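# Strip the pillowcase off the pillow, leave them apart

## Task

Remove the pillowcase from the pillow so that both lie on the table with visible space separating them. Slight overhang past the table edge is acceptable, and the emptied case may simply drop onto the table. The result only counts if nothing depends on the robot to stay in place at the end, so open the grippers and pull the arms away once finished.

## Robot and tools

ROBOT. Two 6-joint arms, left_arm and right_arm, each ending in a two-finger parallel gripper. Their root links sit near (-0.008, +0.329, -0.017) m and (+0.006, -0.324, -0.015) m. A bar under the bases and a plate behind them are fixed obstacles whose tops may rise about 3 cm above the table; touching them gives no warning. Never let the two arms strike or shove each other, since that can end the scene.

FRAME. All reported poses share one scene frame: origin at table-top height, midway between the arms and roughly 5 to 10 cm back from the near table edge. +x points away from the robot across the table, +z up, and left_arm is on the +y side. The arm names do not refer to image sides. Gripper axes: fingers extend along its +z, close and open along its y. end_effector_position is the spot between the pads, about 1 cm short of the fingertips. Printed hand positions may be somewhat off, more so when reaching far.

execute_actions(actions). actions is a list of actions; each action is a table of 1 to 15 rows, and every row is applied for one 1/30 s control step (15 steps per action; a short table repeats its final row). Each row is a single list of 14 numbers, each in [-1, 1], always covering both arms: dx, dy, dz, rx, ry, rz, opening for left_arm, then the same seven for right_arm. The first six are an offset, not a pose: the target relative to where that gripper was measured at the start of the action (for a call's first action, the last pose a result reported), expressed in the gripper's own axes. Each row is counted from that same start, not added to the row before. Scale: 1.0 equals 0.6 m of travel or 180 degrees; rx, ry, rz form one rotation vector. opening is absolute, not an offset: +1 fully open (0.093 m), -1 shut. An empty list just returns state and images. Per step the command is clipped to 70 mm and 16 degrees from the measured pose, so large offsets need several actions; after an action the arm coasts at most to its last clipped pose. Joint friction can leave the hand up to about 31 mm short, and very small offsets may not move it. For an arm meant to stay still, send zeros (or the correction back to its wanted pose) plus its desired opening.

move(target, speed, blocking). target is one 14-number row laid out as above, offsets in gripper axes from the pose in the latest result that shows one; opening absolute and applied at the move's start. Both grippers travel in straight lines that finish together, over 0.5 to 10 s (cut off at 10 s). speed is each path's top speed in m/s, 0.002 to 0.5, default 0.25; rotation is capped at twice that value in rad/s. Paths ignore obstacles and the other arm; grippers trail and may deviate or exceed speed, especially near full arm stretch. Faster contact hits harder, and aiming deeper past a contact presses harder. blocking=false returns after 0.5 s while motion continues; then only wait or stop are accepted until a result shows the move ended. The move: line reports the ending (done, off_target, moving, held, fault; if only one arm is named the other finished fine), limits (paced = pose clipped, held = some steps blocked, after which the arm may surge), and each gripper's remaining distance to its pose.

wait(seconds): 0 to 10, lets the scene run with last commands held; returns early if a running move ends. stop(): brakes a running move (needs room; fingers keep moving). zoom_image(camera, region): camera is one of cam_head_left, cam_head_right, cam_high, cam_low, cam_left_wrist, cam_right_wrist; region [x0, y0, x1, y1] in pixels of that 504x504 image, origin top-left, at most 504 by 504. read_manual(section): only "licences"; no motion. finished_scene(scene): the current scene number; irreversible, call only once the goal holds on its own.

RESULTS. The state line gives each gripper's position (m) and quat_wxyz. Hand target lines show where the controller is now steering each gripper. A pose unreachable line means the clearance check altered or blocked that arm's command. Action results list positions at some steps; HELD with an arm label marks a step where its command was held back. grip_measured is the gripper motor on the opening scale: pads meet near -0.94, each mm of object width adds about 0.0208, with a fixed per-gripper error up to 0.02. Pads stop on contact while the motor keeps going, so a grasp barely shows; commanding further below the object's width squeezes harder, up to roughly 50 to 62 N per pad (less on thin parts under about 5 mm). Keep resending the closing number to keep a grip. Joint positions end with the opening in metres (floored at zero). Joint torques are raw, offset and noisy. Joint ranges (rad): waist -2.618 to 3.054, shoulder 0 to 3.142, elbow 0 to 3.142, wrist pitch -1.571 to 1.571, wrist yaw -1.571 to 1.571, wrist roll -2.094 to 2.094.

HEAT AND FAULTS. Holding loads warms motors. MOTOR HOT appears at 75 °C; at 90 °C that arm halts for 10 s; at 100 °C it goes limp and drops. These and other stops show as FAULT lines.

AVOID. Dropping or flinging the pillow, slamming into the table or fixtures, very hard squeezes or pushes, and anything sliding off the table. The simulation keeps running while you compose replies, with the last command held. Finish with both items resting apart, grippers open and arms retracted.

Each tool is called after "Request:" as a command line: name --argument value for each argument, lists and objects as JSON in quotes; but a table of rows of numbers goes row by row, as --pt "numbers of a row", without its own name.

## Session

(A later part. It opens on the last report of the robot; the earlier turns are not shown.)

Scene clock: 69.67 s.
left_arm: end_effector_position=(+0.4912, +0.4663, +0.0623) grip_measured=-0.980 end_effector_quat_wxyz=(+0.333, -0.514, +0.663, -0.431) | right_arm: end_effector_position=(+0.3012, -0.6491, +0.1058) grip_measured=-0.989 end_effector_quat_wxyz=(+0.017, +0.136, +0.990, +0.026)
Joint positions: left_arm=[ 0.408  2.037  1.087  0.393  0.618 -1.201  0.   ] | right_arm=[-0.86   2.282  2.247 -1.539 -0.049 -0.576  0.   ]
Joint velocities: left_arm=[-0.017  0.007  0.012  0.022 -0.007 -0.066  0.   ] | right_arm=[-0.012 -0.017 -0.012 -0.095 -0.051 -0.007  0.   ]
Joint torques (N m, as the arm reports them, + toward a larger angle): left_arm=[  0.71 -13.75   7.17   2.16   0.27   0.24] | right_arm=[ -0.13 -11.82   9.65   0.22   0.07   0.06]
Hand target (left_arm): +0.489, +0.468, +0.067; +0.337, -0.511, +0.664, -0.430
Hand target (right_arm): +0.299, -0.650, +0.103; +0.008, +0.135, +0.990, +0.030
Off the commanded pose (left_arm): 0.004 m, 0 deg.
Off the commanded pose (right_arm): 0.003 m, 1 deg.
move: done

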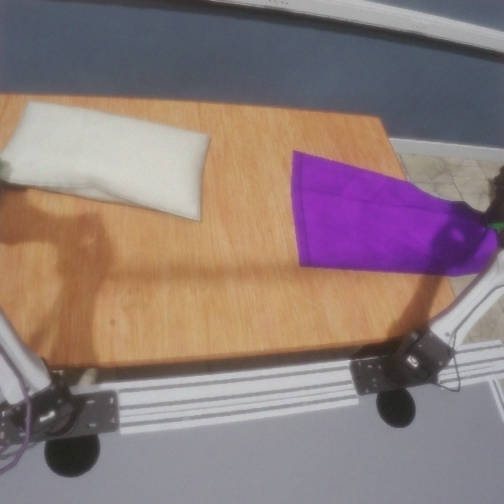

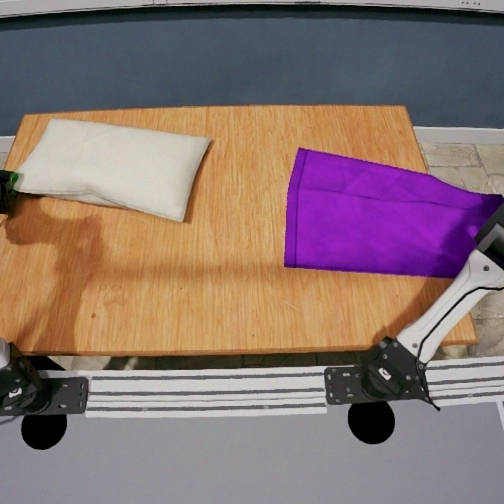

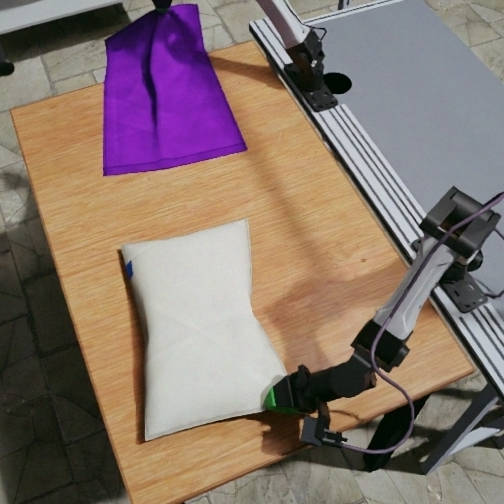

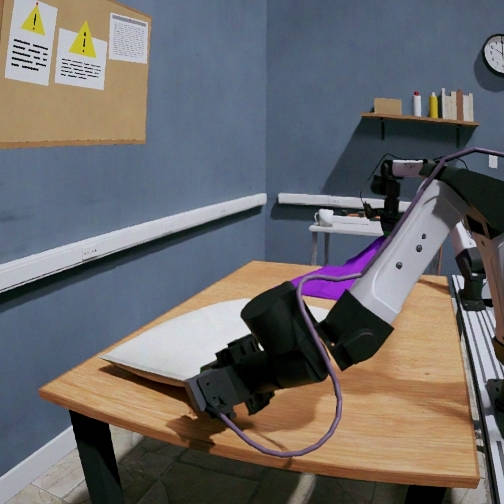

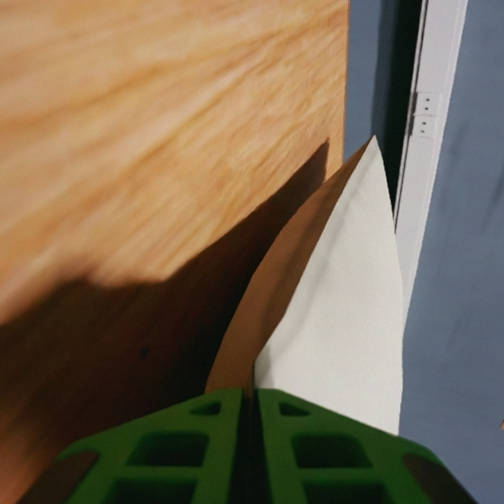

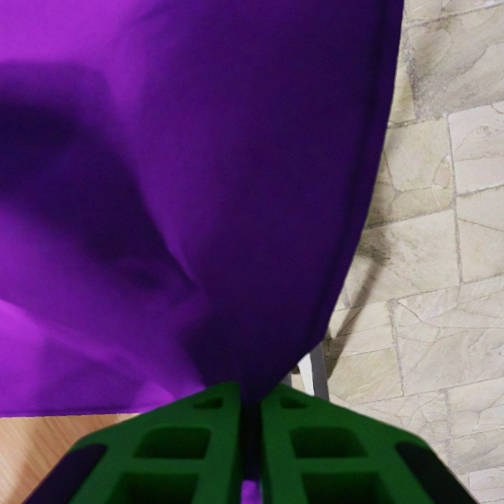

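Fold the case back onto the table.

Request:
move --target '[0,0,0,0,0,0,0.2,0.03,0.3,-0.08,0,0,0,-1]' --speed 0.15

Request:
move --target '[0,0.06,-0.2,0,0,0,0.2,0.03,0.35,0.17,0,0,0,-1]' --speed 0.15

Request:
move --target '[0,0,0,0,0,0,0.2,0,0,0,0,0,0,0.5]'

Request:
move --target '[0,-0.1,-0.1,0,0,0,0.2,0.2,0,-0.2,0,0,0,0.5]'

Scene clock: 76.50 s.
left_arm: end_effector_position=(+0.4912, +0.4663, +0.0623) grip_measured=+0.198 end_effector_quat_wxyz=(+0.333, -0.514, +0.663, -0.431) | right_arm: end_effector_position=(+0.3390, -0.4796, +0.1642) grip_measured=-0.989 end_effector_quat_wxyz=(+0.030, +0.135, +0.990, +0.021)
Joint positions: left_arm=[ 0.408  2.037  1.087  0.393  0.618 -1.201  0.055] | right_arm=[-0.463  1.928  1.927 -1.528 -0.045 -0.18   0.   ]
Joint velocities: left_arm=[-0.007 -0.027  0.002 -0.007 -0.037 -0.022 -0.   ] | right_arm=[ 0.007 -0.017  0.007 -0.007 -0.066  0.022  0.   ]
Joint torques (N m, as the arm reports them, + toward a larger angle): left_arm=[  0.29 -12.3    7.6    2.25   0.23   0.16] | right_arm=[  0.52 -11.79   5.95   0.34   0.08   0.17]
Hand target (left_arm): +0.491, +0.466, +0.062; +0.333, -0.514, +0.663, -0.431
Hand target (right_arm): +0.330, -0.474, +0.165; +0.018, +0.136, +0.990, +0.022
Off the commanded pose (left_arm): 0.000 m, 0 deg.
Off the commanded pose (right_arm): 0.011 m, 2 deg.
move: off_target (right_arm)

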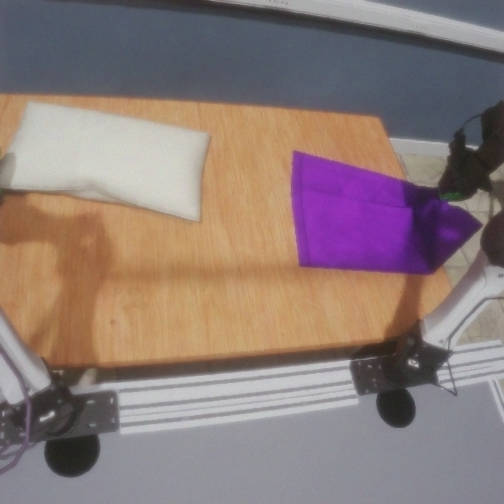

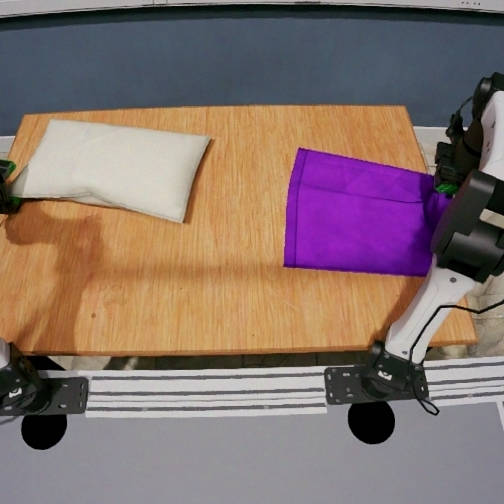

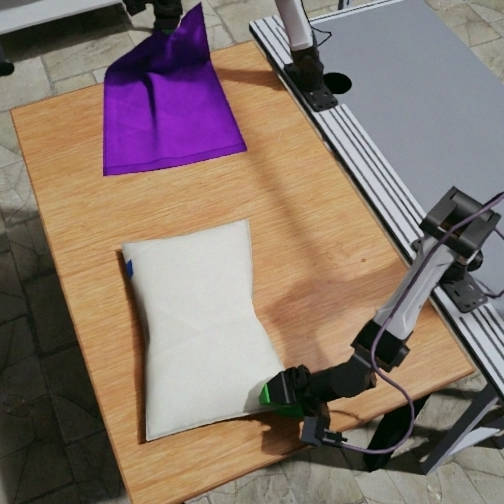

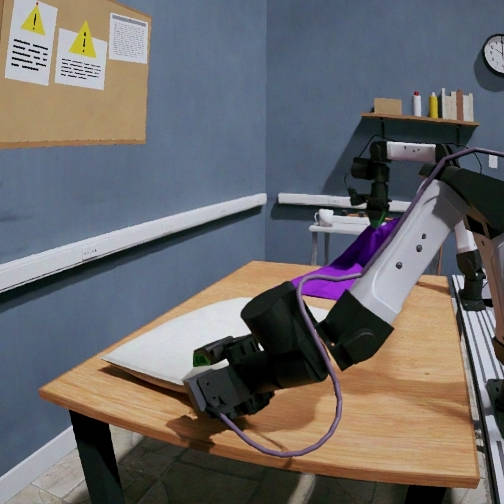

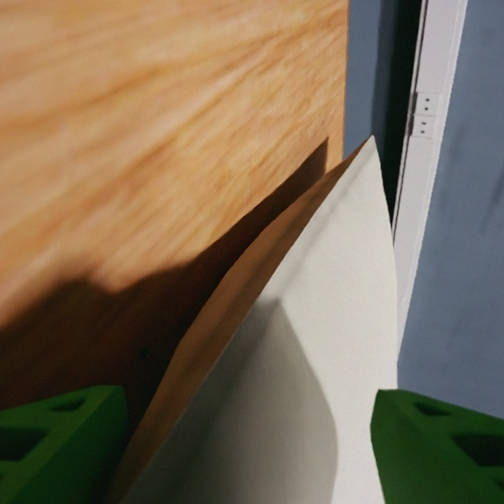

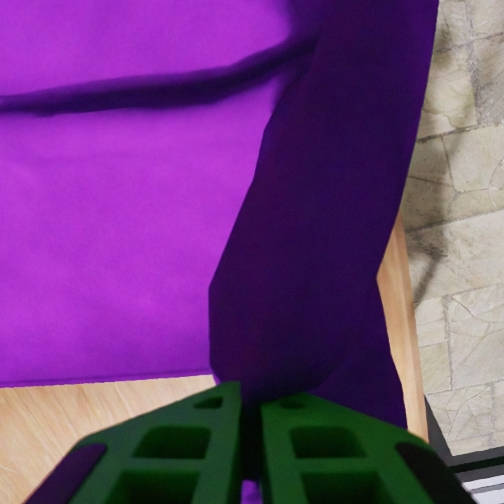

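Scene clock: 78.57 s.
left_arm: end_effector_position=(+0.3777, +0.5040, +0.0834) grip_measured=+0.198 end_effector_quat_wxyz=(+0.344, -0.512, +0.661, -0.427) | right_arm: end_effector_position=(+0.3856, -0.2696, +0.0831) grip_measured=-0.989 end_effector_quat_wxyz=(+0.037, +0.134, +0.990, +0.020)
Joint positions: left_arm=[ 0.668  1.732  0.807  0.258  0.82  -1.006  0.055] | right_arm=[ 0.13   1.939  1.607 -1.165 -0.009  0.409  0.   ]
Joint velocities: left_arm=[-0.012  0.002  0.002  0.037 -0.022 -0.051  0.001] | right_arm=[-0.012 -0.012  0.007 -0.022  0.051  0.037  0.   ]
Joint torques (N m, as the arm reports them, + toward a larger angle): left_arm=[  0.61 -10.22   5.53   1.87   0.49   0.25] | right_arm=[ 0.5  -9.39  6.71  0.79  0.14  0.16]
Hand target (left_arm): +0.371, +0.498, +0.080; +0.334, -0.513, +0.663, -0.430
Hand target (right_arm): +0.386, -0.268, +0.073; +0.033, +0.135, +0.990, +0.017
Off the commanded pose (left_arm): 0.011 m, 1 deg.
Off the commanded pose (right_arm): 0.012 m, 1 deg.
move: off_target (left_arm, right_arm)

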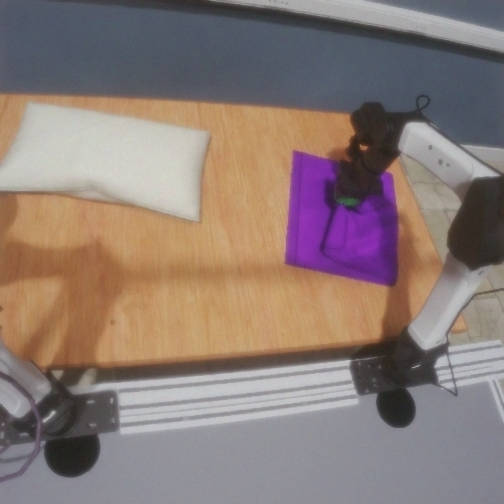

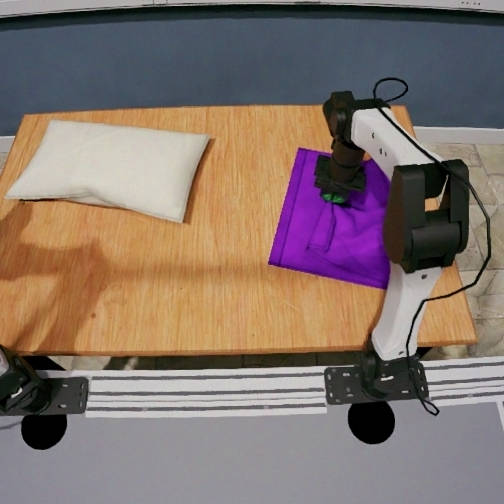

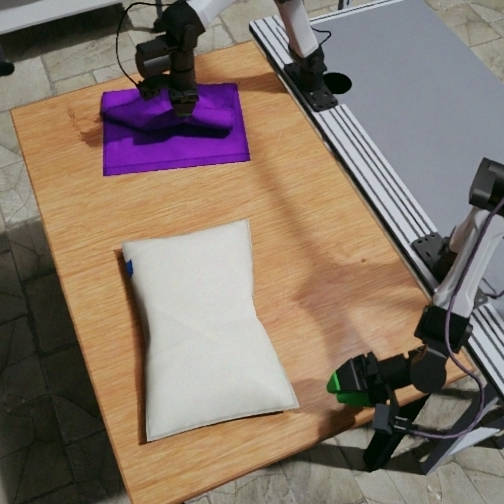

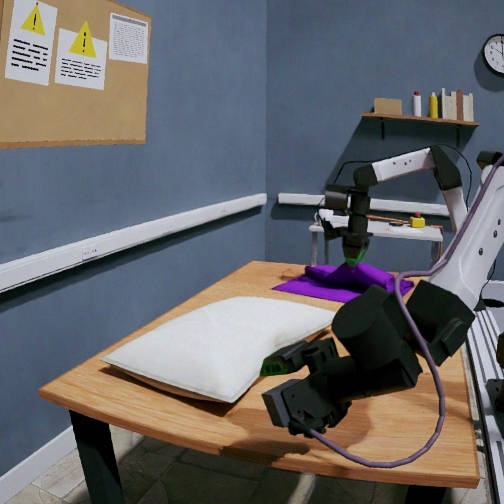

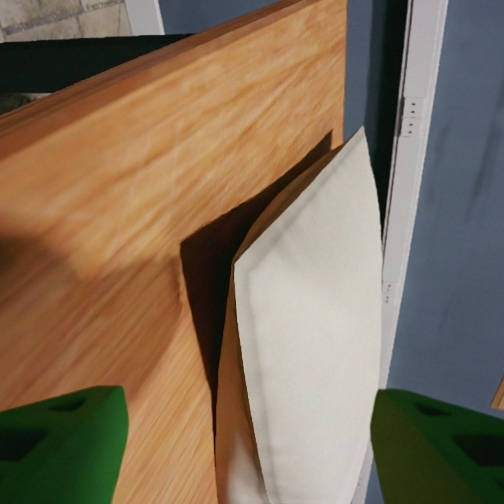

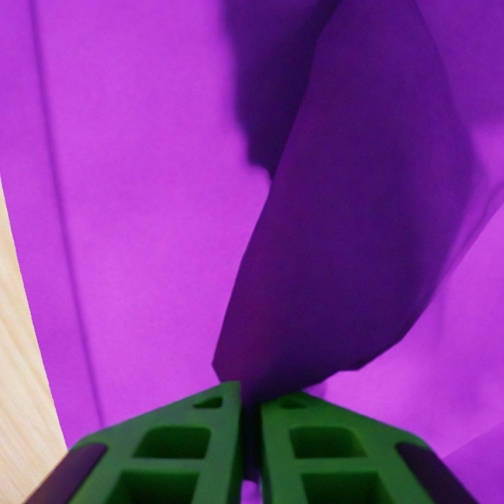

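Scene clock: 79.07 s.
left_arm: end_effector_position=(+0.3777, +0.5040, +0.0834) grip_measured=+0.198 end_effector_quat_wxyz=(+0.344, -0.512, +0.661, -0.427) | right_arm: end_effector_position=(+0.3856, -0.2696, +0.0831) grip_measured=+0.498 end_effector_quat_wxyz=(+0.037, +0.134, +0.990, +0.020)
Joint positions: left_arm=[ 0.668  1.732  0.807  0.258  0.82  -1.006  0.055] | right_arm=[ 0.13   1.939  1.607 -1.165 -0.009  0.41   0.069]
Joint velocities: left_arm=[-0.012  0.007 -0.007 -0.022 -0.037  0.022 -0.001] | right_arm=[ 0.012 -0.007 -0.002 -0.007 -0.022  0.022 -0.   ]
Joint torques (N m, as the arm reports them, + toward a larger angle): left_arm=[ 0.28 -8.94  7.53  2.06  0.35  0.16] | right_arm=[  0.13 -10.68   8.12   0.59   0.1    0.11]
Hand target (left_arm): +0.378, +0.504, +0.083; +0.344, -0.512, +0.661, -0.427
Hand target (right_arm): +0.386, -0.270, +0.083; +0.037, +0.134, +0.990, +0.020
Off the commanded pose (left_arm): 0.000 m, 0 deg.
Off the commanded pose (right_arm): 0.000 m, 0 deg.
move: done

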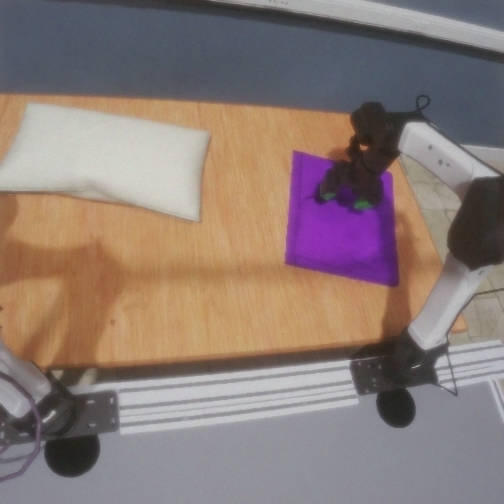

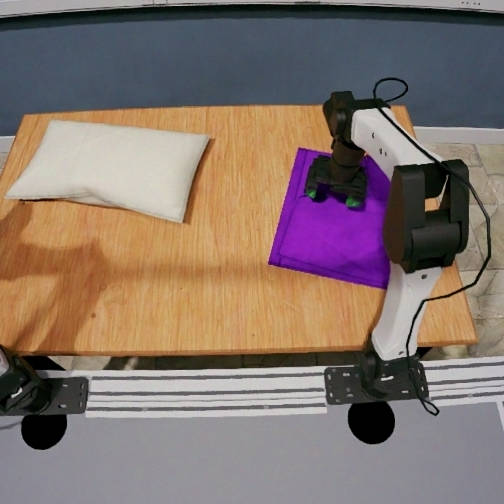

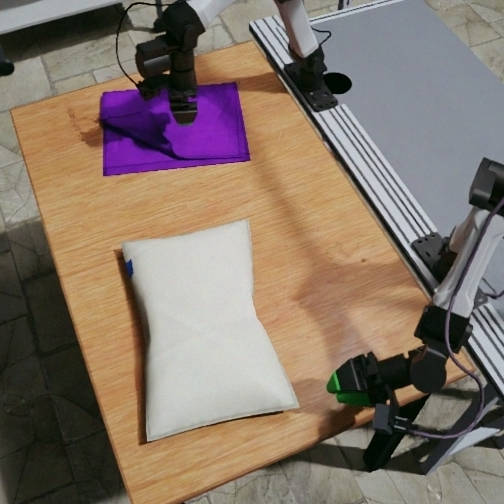

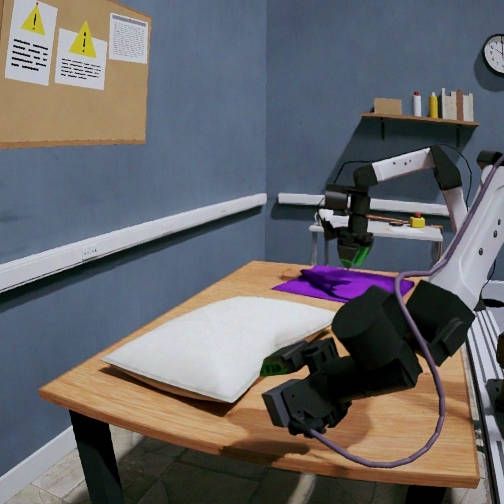

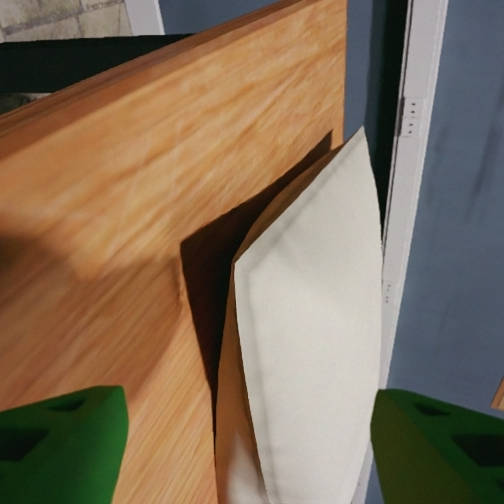

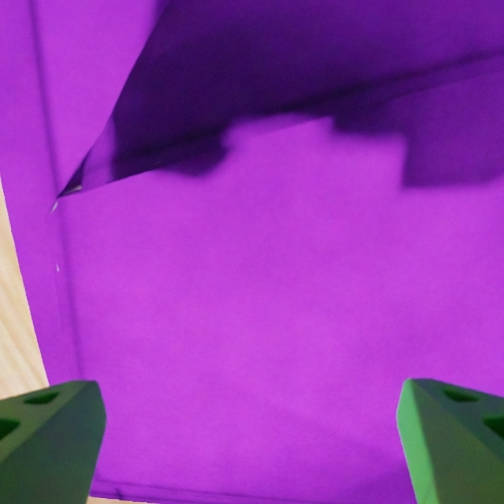

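Scene clock: 80.43 s.
left_arm: end_effector_position=(+0.3475, +0.5080, +0.1551) grip_measured=+0.198 end_effector_quat_wxyz=(+0.339, -0.518, +0.660, -0.426) | right_arm: end_effector_position=(+0.2635, -0.2438, +0.1892) grip_measured=+0.498 end_effector_quat_wxyz=(+0.035, +0.136, +0.990, +0.021)
Joint positions: left_arm=[ 0.734  1.508  0.922 -0.14   0.863 -0.947  0.055] | right_arm=[ 0.298  1.536  1.561 -1.525  0.001  0.582  0.069]
Joint velocities: left_arm=[-0.007  0.007  0.007 -0.051  0.051 -0.022 -0.   ] | right_arm=[-0.002  0.012 -0.012 -0.007  0.022 -0.051  0.001]
Joint torques (N m, as the arm reports them, + toward a larger angle): left_arm=[ 0.78 -8.13 10.42  1.78  0.53  0.25] | right_arm=[ 0.88 -7.06  9.03  0.42  0.15  0.17]
Hand target (left_arm): +0.347, +0.509, +0.163; +0.344, -0.512, +0.661, -0.427
Hand target (right_arm): +0.260, -0.243, +0.195; +0.038, +0.134, +0.990, +0.020
Off the commanded pose (left_arm): 0.008 m, 1 deg.
Off the commanded pose (right_arm): 0.006 m, 0 deg.
move: done

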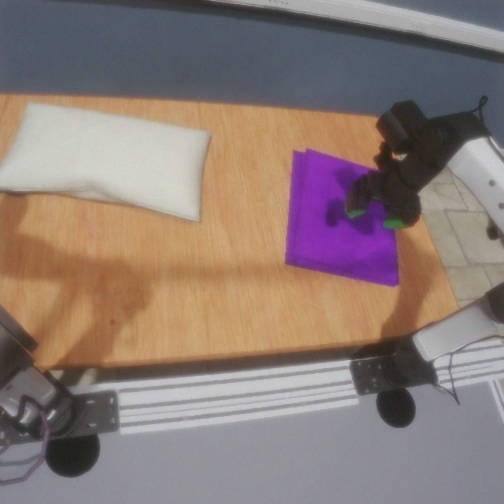

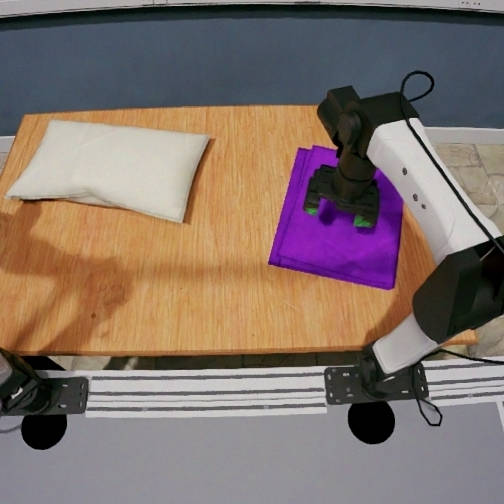

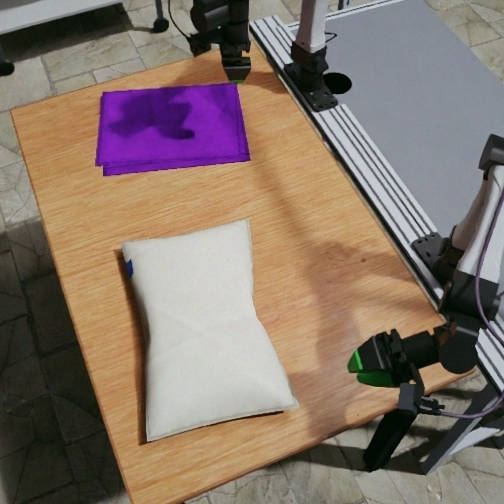

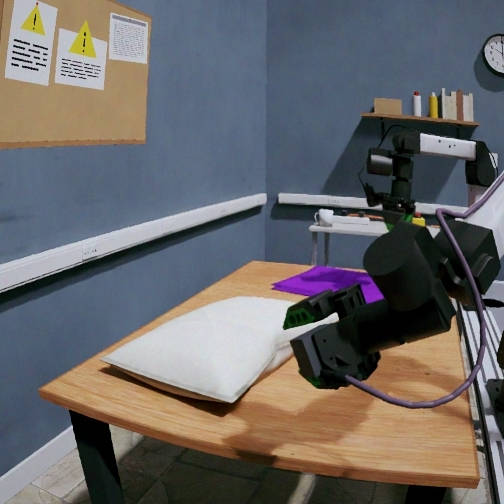

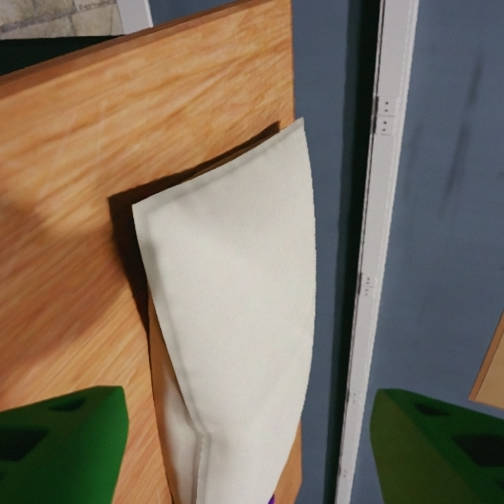

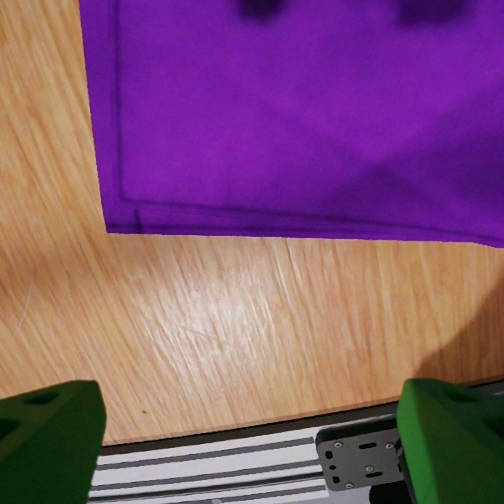

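Request:
finished_scene --scene 1

The scene is finished: the task was done.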